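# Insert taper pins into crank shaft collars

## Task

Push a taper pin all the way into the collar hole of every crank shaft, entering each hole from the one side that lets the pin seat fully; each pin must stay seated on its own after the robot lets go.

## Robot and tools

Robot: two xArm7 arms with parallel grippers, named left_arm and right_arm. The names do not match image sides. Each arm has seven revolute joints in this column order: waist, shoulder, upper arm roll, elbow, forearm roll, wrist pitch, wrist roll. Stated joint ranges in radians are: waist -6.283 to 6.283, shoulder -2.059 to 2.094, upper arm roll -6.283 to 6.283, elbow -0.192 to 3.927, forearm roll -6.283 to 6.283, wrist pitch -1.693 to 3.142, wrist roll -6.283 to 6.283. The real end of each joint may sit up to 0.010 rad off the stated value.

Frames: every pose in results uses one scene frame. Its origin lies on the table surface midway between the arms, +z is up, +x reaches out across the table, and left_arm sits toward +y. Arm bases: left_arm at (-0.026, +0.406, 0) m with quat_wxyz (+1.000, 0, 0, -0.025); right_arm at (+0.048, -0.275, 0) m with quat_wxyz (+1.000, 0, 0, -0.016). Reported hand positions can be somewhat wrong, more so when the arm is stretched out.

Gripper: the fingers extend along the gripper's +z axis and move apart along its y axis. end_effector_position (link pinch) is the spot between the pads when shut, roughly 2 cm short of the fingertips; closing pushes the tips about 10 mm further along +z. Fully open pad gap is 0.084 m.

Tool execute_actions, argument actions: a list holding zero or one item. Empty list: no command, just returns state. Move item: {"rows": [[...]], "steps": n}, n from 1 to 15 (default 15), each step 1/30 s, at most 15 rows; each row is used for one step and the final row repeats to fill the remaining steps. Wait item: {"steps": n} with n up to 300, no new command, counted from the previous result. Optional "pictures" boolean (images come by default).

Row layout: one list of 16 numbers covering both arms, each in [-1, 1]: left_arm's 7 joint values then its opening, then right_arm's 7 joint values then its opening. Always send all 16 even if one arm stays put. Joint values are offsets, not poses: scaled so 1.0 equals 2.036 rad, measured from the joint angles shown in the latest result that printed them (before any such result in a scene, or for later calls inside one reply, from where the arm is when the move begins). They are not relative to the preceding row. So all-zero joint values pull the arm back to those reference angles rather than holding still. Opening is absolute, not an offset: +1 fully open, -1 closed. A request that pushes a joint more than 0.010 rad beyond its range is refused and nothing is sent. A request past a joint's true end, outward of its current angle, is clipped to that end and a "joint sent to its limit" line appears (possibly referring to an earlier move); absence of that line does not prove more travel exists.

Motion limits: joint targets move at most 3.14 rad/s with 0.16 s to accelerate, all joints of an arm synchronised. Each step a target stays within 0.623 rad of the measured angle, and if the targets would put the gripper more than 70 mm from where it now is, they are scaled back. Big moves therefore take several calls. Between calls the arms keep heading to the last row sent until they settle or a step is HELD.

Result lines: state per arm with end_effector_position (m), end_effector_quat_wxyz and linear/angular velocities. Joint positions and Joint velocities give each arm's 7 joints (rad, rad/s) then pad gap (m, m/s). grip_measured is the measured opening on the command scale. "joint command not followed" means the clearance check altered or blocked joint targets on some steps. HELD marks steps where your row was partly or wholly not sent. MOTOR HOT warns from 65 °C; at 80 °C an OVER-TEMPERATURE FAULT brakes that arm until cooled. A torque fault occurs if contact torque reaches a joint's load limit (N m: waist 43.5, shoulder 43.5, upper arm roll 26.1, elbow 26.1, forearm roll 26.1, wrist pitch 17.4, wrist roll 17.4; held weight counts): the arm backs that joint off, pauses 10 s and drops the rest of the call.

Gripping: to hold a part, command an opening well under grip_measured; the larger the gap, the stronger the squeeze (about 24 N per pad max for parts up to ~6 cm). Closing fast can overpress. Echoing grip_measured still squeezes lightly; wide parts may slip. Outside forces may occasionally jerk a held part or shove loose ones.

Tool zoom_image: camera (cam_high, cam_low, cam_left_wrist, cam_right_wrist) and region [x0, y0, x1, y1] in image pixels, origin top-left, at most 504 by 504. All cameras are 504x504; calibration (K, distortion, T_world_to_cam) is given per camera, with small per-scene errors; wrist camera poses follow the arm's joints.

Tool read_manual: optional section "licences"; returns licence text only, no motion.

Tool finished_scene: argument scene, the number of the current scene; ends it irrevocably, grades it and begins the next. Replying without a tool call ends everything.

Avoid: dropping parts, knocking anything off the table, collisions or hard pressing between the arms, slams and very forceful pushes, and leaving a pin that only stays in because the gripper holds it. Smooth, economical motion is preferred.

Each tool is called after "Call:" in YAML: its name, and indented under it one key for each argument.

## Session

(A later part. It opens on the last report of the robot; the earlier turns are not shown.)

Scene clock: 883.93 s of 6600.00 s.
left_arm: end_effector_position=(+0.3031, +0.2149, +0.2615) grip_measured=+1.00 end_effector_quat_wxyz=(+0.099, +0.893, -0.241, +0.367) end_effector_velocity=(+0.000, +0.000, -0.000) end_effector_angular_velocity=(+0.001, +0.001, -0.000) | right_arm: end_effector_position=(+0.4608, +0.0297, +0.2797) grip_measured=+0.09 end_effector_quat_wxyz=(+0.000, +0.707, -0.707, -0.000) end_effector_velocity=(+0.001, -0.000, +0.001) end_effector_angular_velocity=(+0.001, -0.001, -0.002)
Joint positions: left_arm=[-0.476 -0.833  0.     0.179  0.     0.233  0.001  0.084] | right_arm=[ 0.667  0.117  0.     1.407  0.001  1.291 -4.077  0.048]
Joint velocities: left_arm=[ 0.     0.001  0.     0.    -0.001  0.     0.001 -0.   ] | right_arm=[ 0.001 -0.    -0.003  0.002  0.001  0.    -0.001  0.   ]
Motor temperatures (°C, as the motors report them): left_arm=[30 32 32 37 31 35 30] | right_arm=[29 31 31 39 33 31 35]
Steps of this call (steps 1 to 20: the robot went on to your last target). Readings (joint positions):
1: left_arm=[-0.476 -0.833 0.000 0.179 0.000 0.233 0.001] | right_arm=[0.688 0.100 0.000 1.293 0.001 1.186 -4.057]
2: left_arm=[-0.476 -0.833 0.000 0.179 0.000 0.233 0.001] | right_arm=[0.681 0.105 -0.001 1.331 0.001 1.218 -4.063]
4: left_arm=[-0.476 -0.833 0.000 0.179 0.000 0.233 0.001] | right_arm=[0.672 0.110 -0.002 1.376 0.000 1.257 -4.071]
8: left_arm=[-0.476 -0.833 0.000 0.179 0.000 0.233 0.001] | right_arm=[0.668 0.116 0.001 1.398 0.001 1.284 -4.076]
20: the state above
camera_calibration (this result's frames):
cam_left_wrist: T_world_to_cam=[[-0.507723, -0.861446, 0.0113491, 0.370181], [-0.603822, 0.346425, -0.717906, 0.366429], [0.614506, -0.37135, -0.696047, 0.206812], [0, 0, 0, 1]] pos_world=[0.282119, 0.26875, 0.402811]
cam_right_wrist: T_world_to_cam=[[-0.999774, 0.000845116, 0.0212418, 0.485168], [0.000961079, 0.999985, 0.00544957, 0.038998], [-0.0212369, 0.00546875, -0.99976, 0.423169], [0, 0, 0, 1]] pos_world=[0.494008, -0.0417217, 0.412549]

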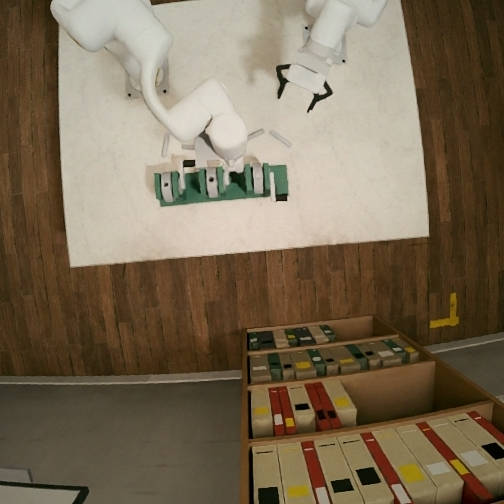

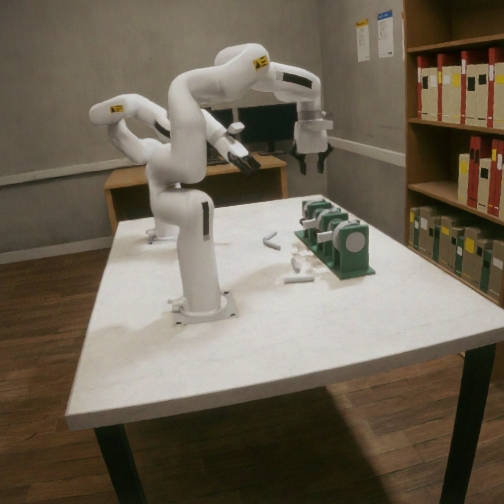

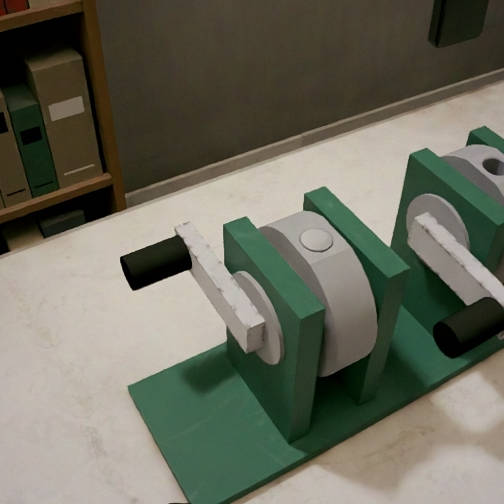

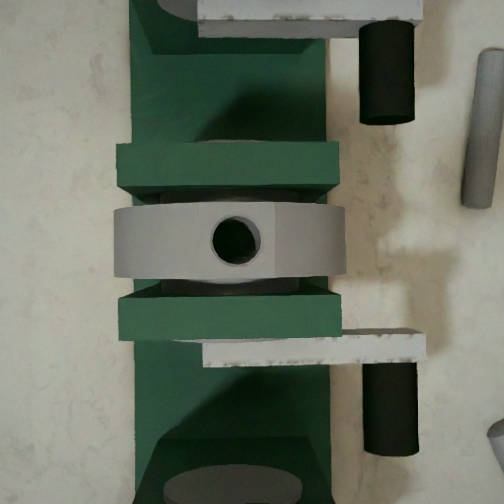

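Call:
execute_actions:
  actions:
    - {"rows": [[0,0,0,0,0,0,0,1,0.006,-0.005,0,-0.038,0,-0.033,0.006,0.12],[0,0,0,0,0,0,0,1,0.012,-0.009,0,-0.076,0,-0.067,0.012,0.12],[0,0,0,0,0,0,0,1,0.018,-0.014,0,-0.113,0,-0.1,0.018,0.12],[0,0,0,0,0,0,0,1,0.0243,-0.0184,0,-0.1512,0,-0.1333,0.0241,0.12],[0,0,0,0,0,0,0,1,0.0243,-0.0184,0,-0.1512,0,-0.1333,0.0241,0.12],[0,0,0,0,0,0,0,1,0.0243,-0.0184,0,-0.1512,0,-0.1333,0.0241,0.12],[0,0,0,0,0,0,0,1,0.0243,-0.012,0,-0.158,0,-0.147,0.0241,0.12],[0,0,0,0,0,0,0,1,0.0243,-0.005,0,-0.164,0,-0.161,0.0241,0.12],[0,0,0,0,0,0,0,1,0.0243,0.002,0,-0.171,0,-0.175,0.0241,0.12],[0,0,0,0,0,0,0,1,0.0243,0.009,0,-0.177,0,-0.188,0.0241,0.12],[0,0,0,0,0,0,0,1,0.0243,0.017,0,-0.184,0,-0.202,0.0241,0.12],[0,0,0,0,0,0,0,1,0.0243,0.025,0,-0.19,0,-0.216,0.0241,0.12],[0,0,0,0,0,0,0,1,0.0243,0.032,0,-0.197,0,-0.23,0.0241,0.12],[0,0,0,0,0,0,0,1,0.0243,0.0399,0,-0.203,0,-0.2434,0.0241,0.12]], "steps": 15}
  pictures: false

Call:
execute_actions:
  actions:
    - {"steps": 20}

Scene clock: 921.70 s of 6600.00 s.
left_arm: end_effector_position=(+0.3031, +0.2149, +0.2615) grip_measured=+1.00 end_effector_quat_wxyz=(+0.099, +0.893, -0.241, +0.367) end_effector_velocity=(-0.000, +0.000, -0.001) end_effector_angular_velocity=(-0.000, +0.000, +0.000) | right_arm: end_effector_position=(+0.4257, +0.0327, +0.1343) grip_measured=+0.11 end_effector_quat_wxyz=(-0.000, +0.707, -0.707, -0.000) end_effector_velocity=(-0.020, -0.016, -0.308) end_effector_angular_velocity=(-0.021, +0.023, -0.010)
Joint positions: left_arm=[-0.476 -0.833  0.     0.179  0.     0.233  0.001  0.084] | right_arm=[ 0.715  0.162  0.     1.031  0.001  0.869 -4.029  0.049]
Joint velocities: left_arm=[ 0.     0.001 -0.    -0.001 -0.    -0.002 -0.     0.   ] | right_arm=[ 0.005  0.423 -0.003 -0.422 -0.001 -0.814  0.011 -0.   ]
Motor temperatures (°C, as the motors report them): left_arm=[30 32 32 38 31 35 30] | right_arm=[29 31 31 39 33 31 35]
Steps of this call (steps 1 to 15: the robot went on to your last target; steps 16 to 90: nothing new was sent; then 34.27 s passed at rest; steps 91 to 105: all 15 steps of this action). Readings (joint positions):
91: left_arm=[-0.476 -0.833 0.000 0.179 0.000 0.233 0.001] | right_arm=[0.667 0.117 0.000 1.407 0.001 1.290 -4.077]
92: left_arm=[-0.476 -0.833 0.000 0.179 0.000 0.233 0.001] | right_arm=[0.667 0.116 0.000 1.402 0.001 1.284 -4.076]
94: left_arm=[-0.476 -0.833 0.000 0.179 0.000 0.233 0.001] | right_arm=[0.674 0.107 -0.001 1.356 0.001 1.240 -4.068]
98: left_arm=[-0.476 -0.833 0.000 0.179 0.000 0.233 0.001] | right_arm=[0.703 0.092 0.002 1.181 0.001 1.092 -4.042]
105: the state above

Scene clock: 922.37 s of 6600.00 s.
left_arm: end_effector_position=(+0.3031, +0.2149, +0.2615) grip_measured=+1.00 end_effector_quat_wxyz=(+0.099, +0.893, -0.241, +0.367) end_effector_velocity=(-0.000, +0.000, -0.000) end_effector_angular_velocity=(+0.000, +0.001, +0.000) | right_arm: end_effector_position=(+0.4231, +0.0316, +0.1082) grip_measured=+0.11 end_effector_quat_wxyz=(-0.000, +0.707, -0.707, -0.000) end_effector_velocity=(+0.000, -0.001, -0.001) end_effector_angular_velocity=(-0.001, +0.001, -0.002)
Joint positions: left_arm=[-0.476 -0.833  0.     0.179  0.     0.233  0.001  0.084] | right_arm=[ 0.716  0.198  0.     0.994  0.001  0.795 -4.028  0.049]
Joint velocities: left_arm=[ 0.     0.     0.    -0.001 -0.     0.    -0.    -0.   ] | right_arm=[-0.001  0.001 -0.001 -0.001  0.     0.    -0.001  0.   ]
Motor temperatures (°C, as the motors report them): left_arm=[30 32 32 38 31 35 30] | right_arm=[29 31 31 39 33 31 35]
Steps of this call (steps 1 to 20: the robot went on to your last target). Readings (joint positions):
1: left_arm=[-0.476 -0.833 0.000 0.179 0.000 0.233 0.001] | right_arm=[0.715 0.175 -0.000 1.018 0.001 0.845 -4.029]
2: left_arm=[-0.476 -0.833 0.000 0.179 0.000 0.233 0.001] | right_arm=[0.715 0.185 0.000 1.008 0.001 0.830 -4.029]
4: left_arm=[-0.476 -0.833 0.000 0.179 0.000 0.233 0.001] | right_arm=[0.716 0.194 0.000 0.999 0.001 0.812 -4.029]
8: left_arm=[-0.476 -0.833 0.000 0.179 0.000 0.233 0.001] | right_arm=[0.716 0.196 0.000 0.997 0.001 0.798 -4.028]
20: the state above
camera_calibration (this result's frames):
cam_left_wrist: T_world_to_cam=[[-0.507723, -0.861446, 0.0113491, 0.370181], [-0.603822, 0.346425, -0.717906, 0.366429], [0.614506, -0.37135, -0.696047, 0.206812], [0, 0, 0, 1]] pos_world=[0.282119, 0.26875, 0.402811]
cam_right_wrist: T_world_to_cam=[[-0.999799, 0.000740476, 0.020059, 0.451334], [0.00086486, 0.99998, 0.00619296, 0.038021], [-0.020054, 0.00620906, -0.99978, 0.250308], [0, 0, 0, 1]] pos_world=[0.45623, -0.0399087, 0.240964]

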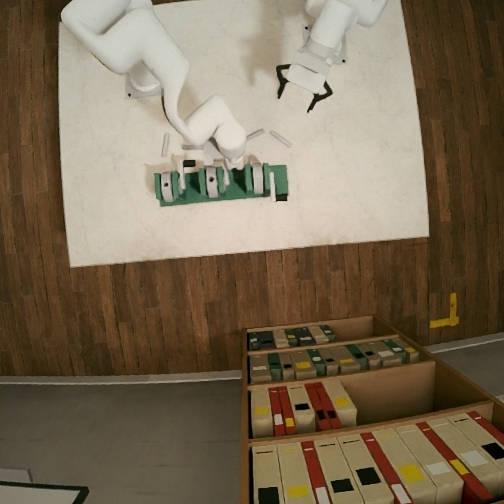

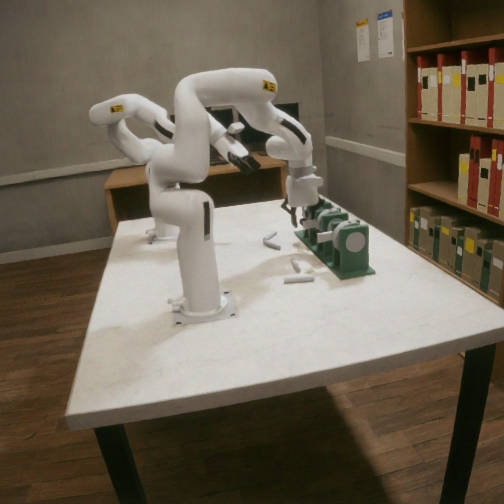

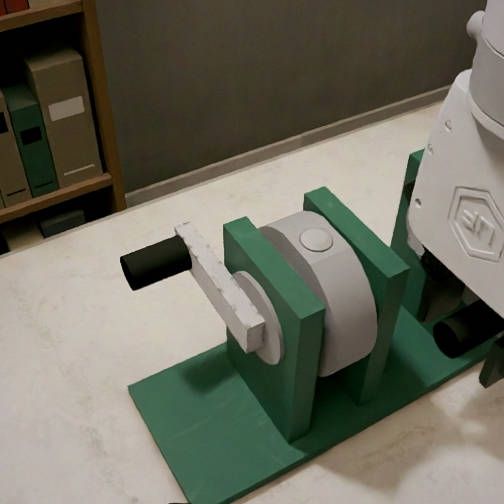

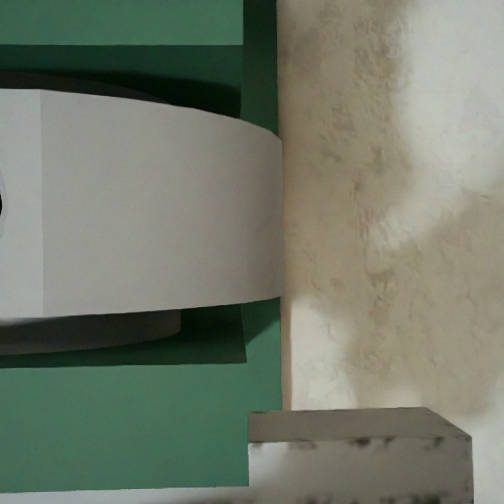

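Call:
execute_actions:
  actions:
    - {"rows": [[0,0,0,0,0,0,0,1,0,0,0,0,0,0,0,0.0],[0,0,0,0,0,0,0,1,0,0,0,0,0,0,0,-0.15],[0,0,0,0,0,0,0,1,0,0,0,0,0,0,0,-0.3],[0,0,0,0,0,0,0,1,0,0,0,0,0,0,0,-0.4],[0,0,0,0,0,0,0,1,0,0,0,0,0,0,0,-0.45],[0,0,0,0,0,0,0,1,0,0,0,0,0,0,0,-0.5],[0,0,0,0,0,0,0,1,0,0,0,0,0,0,0,-0.6],[0,0,0,0,0,0,0,1,0,0,0,0,0,0,0,-0.7],[0,0,0,0,0,0,0,1,0,0,0,0,0,0,0,-0.8],[0,0,0,0,0,0,0,1,0,0,0,0,0,0,0,-0.8],[0,0,0,0,0,0,0,1,0,0,0,0,0,0,0,-0.8],[0,0,0,0,0,0,0,1,0,-0.001,0,0.001,0,0.002,0,-0.8],[0,0,0,0,0,0,0,1,0,-0.002,0,0.002,0,0.004,0,-0.8],[0,0,0,0,0,0,0,1,0,-0.0033,0,0.0027,0,0.006,0,-0.8]], "steps": 15}
  pictures: false

Call:
execute_actions:
  actions:
    - {"steps": 15}
  pictures: false

Scene clock: 930.93 s of 6600.00 s.
left_arm: end_effector_position=(+0.3031, +0.2149, +0.2615) grip_measured=+1.00 end_effector_quat_wxyz=(+0.099, +0.893, -0.241, +0.367) end_effector_velocity=(-0.000, +0.000, -0.000) end_effector_angular_velocity=(+0.001, +0.001, +0.000) | right_arm: end_effector_position=(+0.4250, +0.0315, +0.1110) grip_measured=-0.47 end_effector_quat_wxyz=(-0.002, +0.707, -0.708, +0.000) end_effector_velocity=(-0.002, +0.001, +0.025) end_effector_angular_velocity=(-0.004, +0.007, +0.003)
Joint positions: left_arm=[-0.476 -0.833  0.     0.179  0.     0.233  0.001  0.084] | right_arm=[ 0.715  0.195 -0.001  0.998  0.     0.799 -4.029  0.024]
Joint velocities: left_arm=[ 0.  0. -0. -0.  0.  0. -0. -0.] | right_arm=[ 0.001 -0.044  0.002  0.026  0.001  0.078 -0.001  0.   ]
Motor temperatures (°C, as the motors report them): left_arm=[30 32 32 38 31 35 30] | right_arm=[29 31 31 39 33 31 35]
Steps of this call (steps 1 to 15: the robot went on to your last target; steps 16 to 90: nothing new was sent; then 5.07 s passed at rest; steps 91 to 105: all 15 steps of this action). Readings (joint positions):
91: left_arm=[-0.476 -0.833 0.000 0.179 0.000 0.233 0.001] | right_arm=[0.716 0.198 0.000 0.993 0.001 0.795 -4.028]
92: left_arm=[-0.476 -0.833 0.000 0.179 0.000 0.233 0.001] | right_arm=[0.716 0.198 0.000 0.993 0.001 0.795 -4.028]
94: left_arm=[-0.476 -0.833 0.000 0.179 0.000 0.233 0.001] | right_arm=[0.716 0.198 0.000 0.994 0.000 0.795 -4.028]
98: left_arm=[-0.476 -0.833 0.000 0.179 0.000 0.233 0.001] | right_arm=[0.715 0.197 -0.001 0.996 0.000 0.793 -4.029]
105: the state above

Scene clock: 931.43 s of 6600.00 s.
left_arm: end_effector_position=(+0.3031, +0.2149, +0.2615) grip_measured=+1.00 end_effector_quat_wxyz=(+0.099, +0.893, -0.241, +0.367) end_effector_velocity=(-0.000, +0.000, -0.000) end_effector_angular_velocity=(-0.000, +0.000, +0.001) | right_arm: end_effector_position=(+0.4245, +0.0316, +0.1130) grip_measured=-0.47 end_effector_quat_wxyz=(-0.001, +0.707, -0.707, +0.000) end_effector_velocity=(-0.001, -0.001, -0.001) end_effector_angular_velocity=(-0.002, +0.003, +0.001)
Joint positions: left_arm=[-0.476 -0.833  0.     0.179  0.     0.233  0.001  0.084] | right_arm=[ 0.715  0.191 -0.001  1.     0.     0.807 -4.028  0.024]
Joint velocities: left_arm=[ 0.    -0.    -0.    -0.001  0.     0.    -0.001 -0.   ] | right_arm=[ 0.001 -0.    -0.    -0.002  0.     0.002 -0.001  0.   ]
Motor temperatures (°C, as the motors report them): left_arm=[30 32 32 38 31 35 30] | right_arm=[29 31 31 39 33 31 35]
Steps of this call (steps 1 to 15: the robot went on to your last target). Readings (joint positions):
1: left_arm=[-0.476 -0.833 0.000 0.179 0.000 0.233 0.001] | right_arm=[0.715 0.194 -0.001 0.999 0.000 0.802 -4.029]
2: left_arm=[-0.476 -0.833 0.000 0.179 0.000 0.233 0.001] | right_arm=[0.715 0.193 -0.001 0.999 0.000 0.803 -4.028]
4: left_arm=[-0.476 -0.833 0.000 0.179 0.000 0.233 0.001] | right_arm=[0.715 0.192 -0.001 1.000 0.000 0.805 -4.028]
8: left_arm=[-0.476 -0.833 0.000 0.179 0.000 0.233 0.001] | right_arm=[0.715 0.191 -0.001 1.000 0.000 0.806 -4.028]
15: the state above
All arms were judged still, so your last target was given up. Only a new action makes them travel on or press farther. Fingers that are still opening or closing keep moving.

Call:
execute_actions:
  actions:
    - {"rows": [[0,0,0,0,0,0,0,1,0,0,0,0,0,0,0,-0.5],[0,0,0,0,0,0,0,1,0,0,0,0,0,0,0,-0.42],[0,0,0,0,0,0,0,1,0,0,0,0,0,0,0,-0.35],[0,0,0,0,0,0,0,1,0,0,0,0,0,0,0,-0.25],[0,0,0,0,0,0,0,1,0,0,0,0,0,0,0,-0.1],[0,0,0,0,0,0,0,1,0,0,0,0,0,0,0,0.1],[0,0,0,0,0,0,0,1,0,0,0,0,0,0,0,0.1],[0,0,0,0,0,0,0,1,0,0,0,0,0,0,0,0.1],[0,0,0,0,0,0,0,1,0,-0.008,0,0.007,0,0.015,0,0.1],[0,0,0,0,0,0,0,1,0,-0.017,0,0.015,0,0.032,0,0.1],[0,0,0,0,0,0,0,1,0,-0.027,0,0.024,0,0.051,0,0.1],[0,0,0,0,0,0,0,1,0,-0.037,0,0.033,0,0.07,0,0.1],[0,0,0,0,0,0,0,1,0,-0.046,0,0.041,0,0.087,0,0.1],[0,0,0,0,0,0,0,1,0,-0.0547,0,0.0487,0,0.1044,0,0.1]], "steps": 15}
  pictures: false

Scene clock: 938.87 s of 6600.00 s.
left_arm: end_effector_position=(+0.3031, +0.2149, +0.2615) grip_measured=+1.00 end_effector_quat_wxyz=(+0.099, +0.893, -0.241, +0.367) end_effector_velocity=(+0.000, -0.000, +0.000) end_effector_angular_velocity=(+0.000, -0.001, -0.001) | right_arm: end_effector_position=(+0.4240, +0.0331, +0.1578) grip_measured=+0.09 end_effector_quat_wxyz=(+0.001, +0.708, -0.707, -0.001) end_effector_velocity=(+0.028, +0.009, +0.381) end_effector_angular_velocity=(+0.078, -0.104, -0.017)
Joint positions: left_arm=[-0.476 -0.833  0.     0.179  0.     0.233  0.001  0.084] | right_arm=[ 0.717  0.125  0.001  1.058  0.001  0.934 -4.028  0.048]
Joint velocities: left_arm=[ 0.     0.    -0.     0.001 -0.     0.     0.001  0.   ] | right_arm=[-0.009 -0.524 -0.012  0.486 -0.005  0.88  -0.001  0.   ]
Motor temperatures (°C, as the motors report them): left_arm=[30 32 32 38 31 35 30] | right_arm=[29 31 31 38 33 31 35]
Steps of this call (steps 1 to 90: nothing new was sent; then 3.93 s passed at rest; steps 91 to 105: all 15 steps of this action). Readings (joint positions):
91: left_arm=[-0.476 -0.833 0.000 0.179 0.000 0.233 0.001] | right_arm=[0.716 0.191 0.000 0.999 0.001 0.806 -4.028]
92: left_arm=[-0.476 -0.833 0.000 0.179 0.000 0.233 0.001] | right_arm=[0.716 0.191 0.000 0.999 0.001 0.806 -4.028]
94: left_arm=[-0.476 -0.833 0.000 0.179 0.000 0.233 0.001] | right_arm=[0.717 0.192 0.002 0.997 0.001 0.809 -4.028]
98: left_arm=[-0.476 -0.833 0.000 0.179 0.000 0.233 0.001] | right_arm=[0.721 0.194 0.010 0.992 0.003 0.813 -4.028]
105: the state above

Call:
execute_actions:
  actions:
    - {"rows": [[0,0,0,0,0,0,0,1,0,-0.02,0,0.02,0,0.04,0,0.1],[0,0,0,0,0,0,0,1,0,-0.022,0,0.02,0,0.042,0,0.1],[0,0,0,0,0,0,0,1,-0.006,-0.018,0,0.055,0,0.075,-0.006,0.1],[0,0,0,0,0,0,0,1,-0.012,-0.013,0,0.094,0,0.108,-0.012,0.1],[0,0,0,0,0,0,0,1,-0.018,-0.008,0,0.133,0,0.142,-0.018,0.1],[0,0,0,0,0,0,0,1,-0.0246,-0.0039,0,0.1714,0,0.1753,-0.0241,0.1]], "steps": 15}
  pictures: false

Call:
execute_actions:
  actions:
    - {"steps": 10}

Scene clock: 947.17 s of 6600.00 s.
left_arm: end_effector_position=(+0.3031, +0.2149, +0.2615) grip_measured=+1.00 end_effector_quat_wxyz=(+0.099, +0.893, -0.241, +0.367) end_effector_velocity=(-0.000, +0.000, -0.000) end_effector_angular_velocity=(+0.002, +0.000, -0.001) | right_arm: end_effector_position=(+0.4602, +0.0302, +0.2772) grip_measured=+0.09 end_effector_quat_wxyz=(-0.001, +0.707, -0.707, -0.000) end_effector_velocity=(-0.015, -0.004, -0.009) end_effector_angular_velocity=(-0.069, +0.100, +0.033)
Joint positions: left_arm=[-0.476 -0.833  0.     0.179  0.     0.233  0.001  0.084] | right_arm=[ 0.668  0.115  0.     1.396  0.001  1.28  -4.075  0.048]
Joint velocities: left_arm=[ 0.    -0.    -0.     0.     0.001  0.002  0.001  0.   ] | right_arm=[-0.01   0.057  0.021  0.071  0.001  0.136 -0.022 -0.   ]
Motor temperatures (°C, as the motors report them): left_arm=[30 32 32 38 31 35 30] | right_arm=[29 31 31 38 33 31 35]
Steps of this call (steps 1 to 30: the robot went on to your last target; steps 31 to 90: nothing new was sent; then 4.80 s passed at rest; steps 91 to 105: all 15 steps of this action). Readings (joint positions):
91: left_arm=[-0.476 -0.833 0.000 0.179 0.000 0.233 0.001] | right_arm=[0.715 0.080 -0.000 1.099 0.000 1.019 -4.028]
92: left_arm=[-0.476 -0.833 0.000 0.179 0.000 0.233 0.001] | right_arm=[0.716 0.081 -0.000 1.099 0.001 1.018 -4.028]
94: left_arm=[-0.476 -0.833 0.000 0.179 0.000 0.233 0.001] | right_arm=[0.715 0.082 0.001 1.104 0.001 1.027 -4.030]
98: left_arm=[-0.476 -0.833 0.000 0.179 0.000 0.233 0.001] | right_arm=[0.694 0.099 0.002 1.237 0.001 1.148 -4.052]
105: the state above

Scene clock: 947.50 s of 6600.00 s.
left_arm: end_effector_position=(+0.3031, +0.2149, +0.2615) grip_measured=+1.00 end_effector_quat_wxyz=(+0.099, +0.893, -0.241, +0.367) end_effector_velocity=(+0.000, -0.000, +0.000) end_effector_angular_velocity=(+0.001, +0.000, -0.000) | right_arm: end_effector_position=(+0.4604, +0.0300, +0.2792) grip_measured=+0.09 end_effector_quat_wxyz=(+0.001, +0.707, -0.707, -0.001) end_effector_velocity=(+0.001, +0.000, +0.003) end_effector_angular_velocity=(+0.002, -0.003, +0.002)
Joint positions: left_arm=[-0.476 -0.833  0.     0.179  0.     0.233  0.001  0.084] | right_arm=[ 0.667  0.118  0.001  1.406  0.001  1.29  -4.077  0.048]
Joint velocities: left_arm=[-0.     0.001 -0.     0.001  0.     0.001  0.    -0.   ] | right_arm=[-0.002  0.     0.001  0.007 -0.     0.003 -0.003 -0.   ]
Motor temperatures (°C, as the motors report them): left_arm=[30 32 32 38 31 35 30] | right_arm=[29 31 31 38 33 31 35]
Steps of this call (steps 1 to 10: the robot went on to your last target). Readings (joint positions):
1: left_arm=[-0.476 -0.833 0.000 0.179 0.000 0.233 0.001] | right_arm=[0.668 0.116 0.001 1.398 0.001 1.283 -4.076]
2: left_arm=[-0.476 -0.833 0.000 0.179 0.000 0.233 0.001] | right_arm=[0.668 0.117 0.001 1.399 0.001 1.286 -4.077]
4: left_arm=[-0.476 -0.833 0.000 0.179 0.000 0.233 0.001] | right_arm=[0.667 0.118 0.002 1.402 0.001 1.289 -4.077]
8: left_arm=[-0.476 -0.833 0.000 0.179 0.000 0.233 0.001] | right_arm=[0.667 0.118 0.001 1.406 0.001 1.290 -4.077]
10: the state above
camera_calibration (this result's frames):
cam_left_wrist: T_world_to_cam=[[-0.507723, -0.861446, 0.0113489, 0.370181], [-0.603822, 0.346425, -0.717906, 0.366429], [0.614506, -0.37135, -0.696048, 0.206812], [0, 0, 0, 1]] pos_world=[0.282119, 0.26875, 0.402811]
cam_right_wrist: T_world_to_cam=[[-0.999752, 0.000308731, 0.0222461, 0.484581], [0.000423702, 0.999987, 0.00516364, 0.0390331], [-0.0222442, 0.00517178, -0.999739, 0.423088], [0, 0, 0, 1]] pos_world=[0.493855, -0.0413703, 0.411997]

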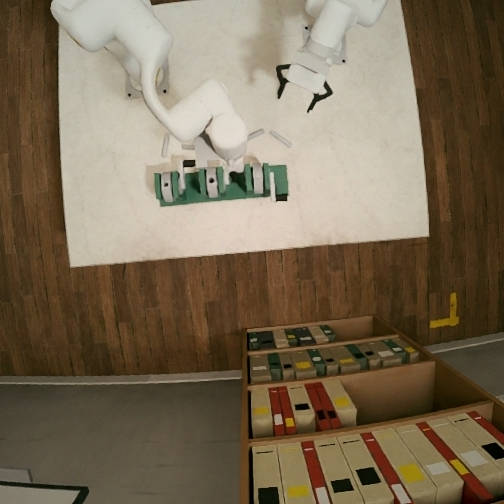

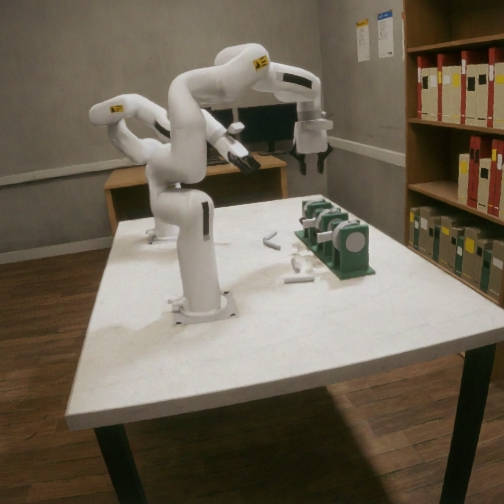

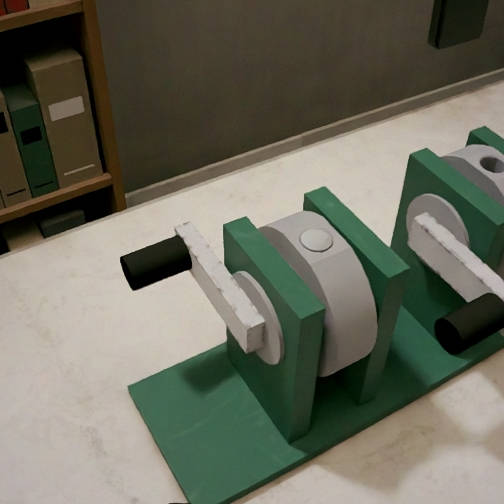

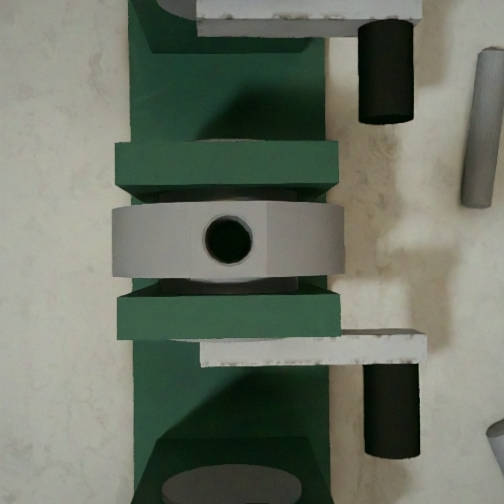

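Call:
execute_actions:
  actions:
    - {"rows": [[-0.088,0,0,0,0,0,0,1,-0.1165,-0.1401,0,-0.2865,0,-0.1473,-0.1167,0.12]], "steps": 15}
  pictures: false

Call:
execute_actions:
  actions:
    - {"steps": 15}

Scene clock: 990.03 s of 6600.00 s.
left_arm: end_effector_position=(+0.2644, +0.1600, +0.2615) grip_measured=+1.00 end_effector_quat_wxyz=(+0.131, +0.868, -0.319, +0.357) end_effector_velocity=(-0.004, -0.005, +0.001) end_effector_angular_velocity=(-0.002, -0.002, -0.017) | right_arm: end_effector_position=(+0.4296, -0.1061, +0.1976) grip_measured=+0.11 end_effector_quat_wxyz=(+0.002, +0.706, -0.708, -0.001) end_effector_velocity=(-0.079, -0.160, -0.114) end_effector_angular_velocity=(-0.012, +0.033, -0.018)
Joint positions: left_arm=[-0.653 -0.833  0.001  0.179  0.     0.233  0.001  0.084] | right_arm=[ 0.449 -0.143 -0.002  0.872  0.001  1.019 -4.293  0.049]
Joint velocities: left_arm=[-0.018  0.001  0.     0.002  0.001 -0.001 -0.001 -0.   ] | right_arm=[-0.262 -0.297 -0.011 -0.643 -0.001 -0.311 -0.255 -0.   ]
Motor temperatures (°C, as the motors report them): left_arm=[30 32 32 38 31 35 30] | right_arm=[29 31 31 39 33 31 35]
Steps of this call (steps 1 to 30: the robot went on to your last target; steps 31 to 90: nothing new was sent; then 39.03 s passed at rest; steps 91 to 105: all 15 steps of this action). Readings (joint positions):
91: left_arm=[-0.477 -0.833 0.001 0.179 0.000 0.233 0.001] | right_arm=[0.666 0.117 0.001 1.406 0.001 1.290 -4.078]
92: left_arm=[-0.482 -0.833 0.001 0.179 0.000 0.233 0.001] | right_arm=[0.664 0.115 0.002 1.401 0.001 1.287 -4.080]
94: left_arm=[-0.528 -0.833 0.002 0.179 -0.000 0.233 0.001] | right_arm=[0.646 0.091 0.005 1.353 0.001 1.260 -4.101]
98: left_arm=[-0.631 -0.833 -0.001 0.179 0.001 0.233 0.001] | right_arm=[0.569 0.001 -0.001 1.167 0.001 1.168 -4.175]
105: the state above

Scene clock: 990.53 s of 6600.00 s.
left_arm: end_effector_position=(+0.2638, +0.1593, +0.2615) grip_measured=+1.00 end_effector_quat_wxyz=(+0.131, +0.868, -0.320, +0.356) end_effector_velocity=(-0.000, -0.000, -0.000) end_effector_angular_velocity=(+0.000, +0.000, -0.000) | right_arm: end_effector_position=(+0.4241, -0.1158, +0.1903) grip_measured=+0.11 end_effector_quat_wxyz=(-0.000, +0.708, -0.707, -0.000) end_effector_velocity=(-0.001, -0.002, -0.001) end_effector_angular_velocity=(-0.000, +0.003, -0.004)
Joint positions: left_arm=[-0.655 -0.833  0.     0.179  0.     0.233  0.001  0.084] | right_arm=[ 0.43  -0.167  0.001  0.824  0.001  0.991 -4.315  0.049]
Joint velocities: left_arm=[-0.001  0.    -0.    -0.     0.001 -0.    -0.001  0.   ] | right_arm=[-0.003 -0.003 -0.001 -0.005  0.001  0.    -0.    -0.   ]
Motor temperatures (°C, as the motors report them): left_arm=[30 32 32 38 31 35 30] | right_arm=[29 31 31 39 33 31 35]
Steps of this call (steps 1 to 15: the robot went on to your last target). Readings (joint positions):
1: left_arm=[-0.654 -0.833 0.001 0.179 0.000 0.233 0.001] | right_arm=[0.442 -0.151 -0.001 0.855 0.001 1.010 -4.300]
2: left_arm=[-0.654 -0.833 0.001 0.179 0.000 0.233 0.001] | right_arm=[0.438 -0.156 -0.000 0.845 0.001 1.004 -4.305]
4: left_arm=[-0.654 -0.833 0.001 0.179 0.000 0.233 0.001] | right_arm=[0.434 -0.162 0.002 0.835 0.001 0.997 -4.310]
8: left_arm=[-0.655 -0.833 0.001 0.179 0.000 0.233 0.001] | right_arm=[0.431 -0.166 0.002 0.827 0.001 0.992 -4.314]
15: the state above
camera_calibration (this result's frames):
cam_left_wrist: T_world_to_cam=[[-0.653019, -0.757256, 0.0113627, 0.324056], [-0.532483, 0.448414, -0.717905, 0.326875], [0.538543, -0.474856, -0.696049, 0.246861], [0, 0, 0, 1]] pos_world=[0.252725, 0.216042, 0.40281]
cam_right_wrist: T_world_to_cam=[[-0.999798, -0.000333115, 0.0200935, 0.450623], [-0.000210285, 0.999981, 0.00611473, 0.185417], [-0.0200952, 0.00610927, -0.999779, 0.33339], [0, 0, 0, 1]] pos_world=[0.457271, -0.1873, 0.323128]

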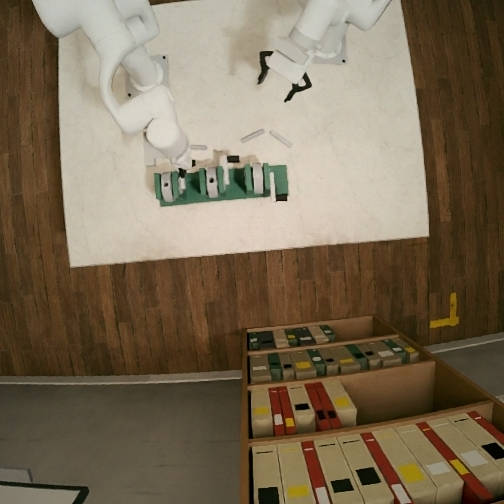

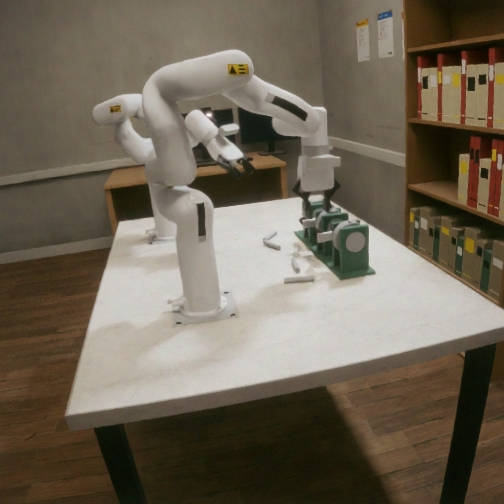

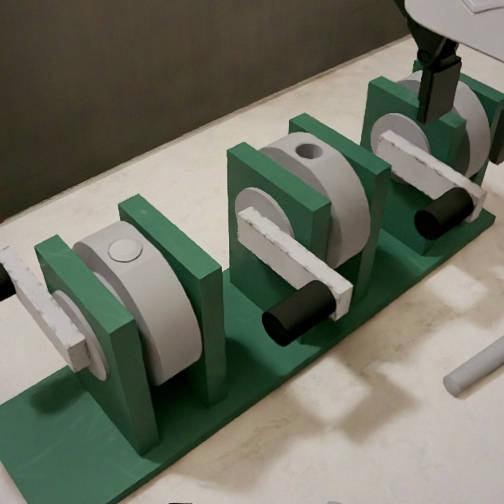

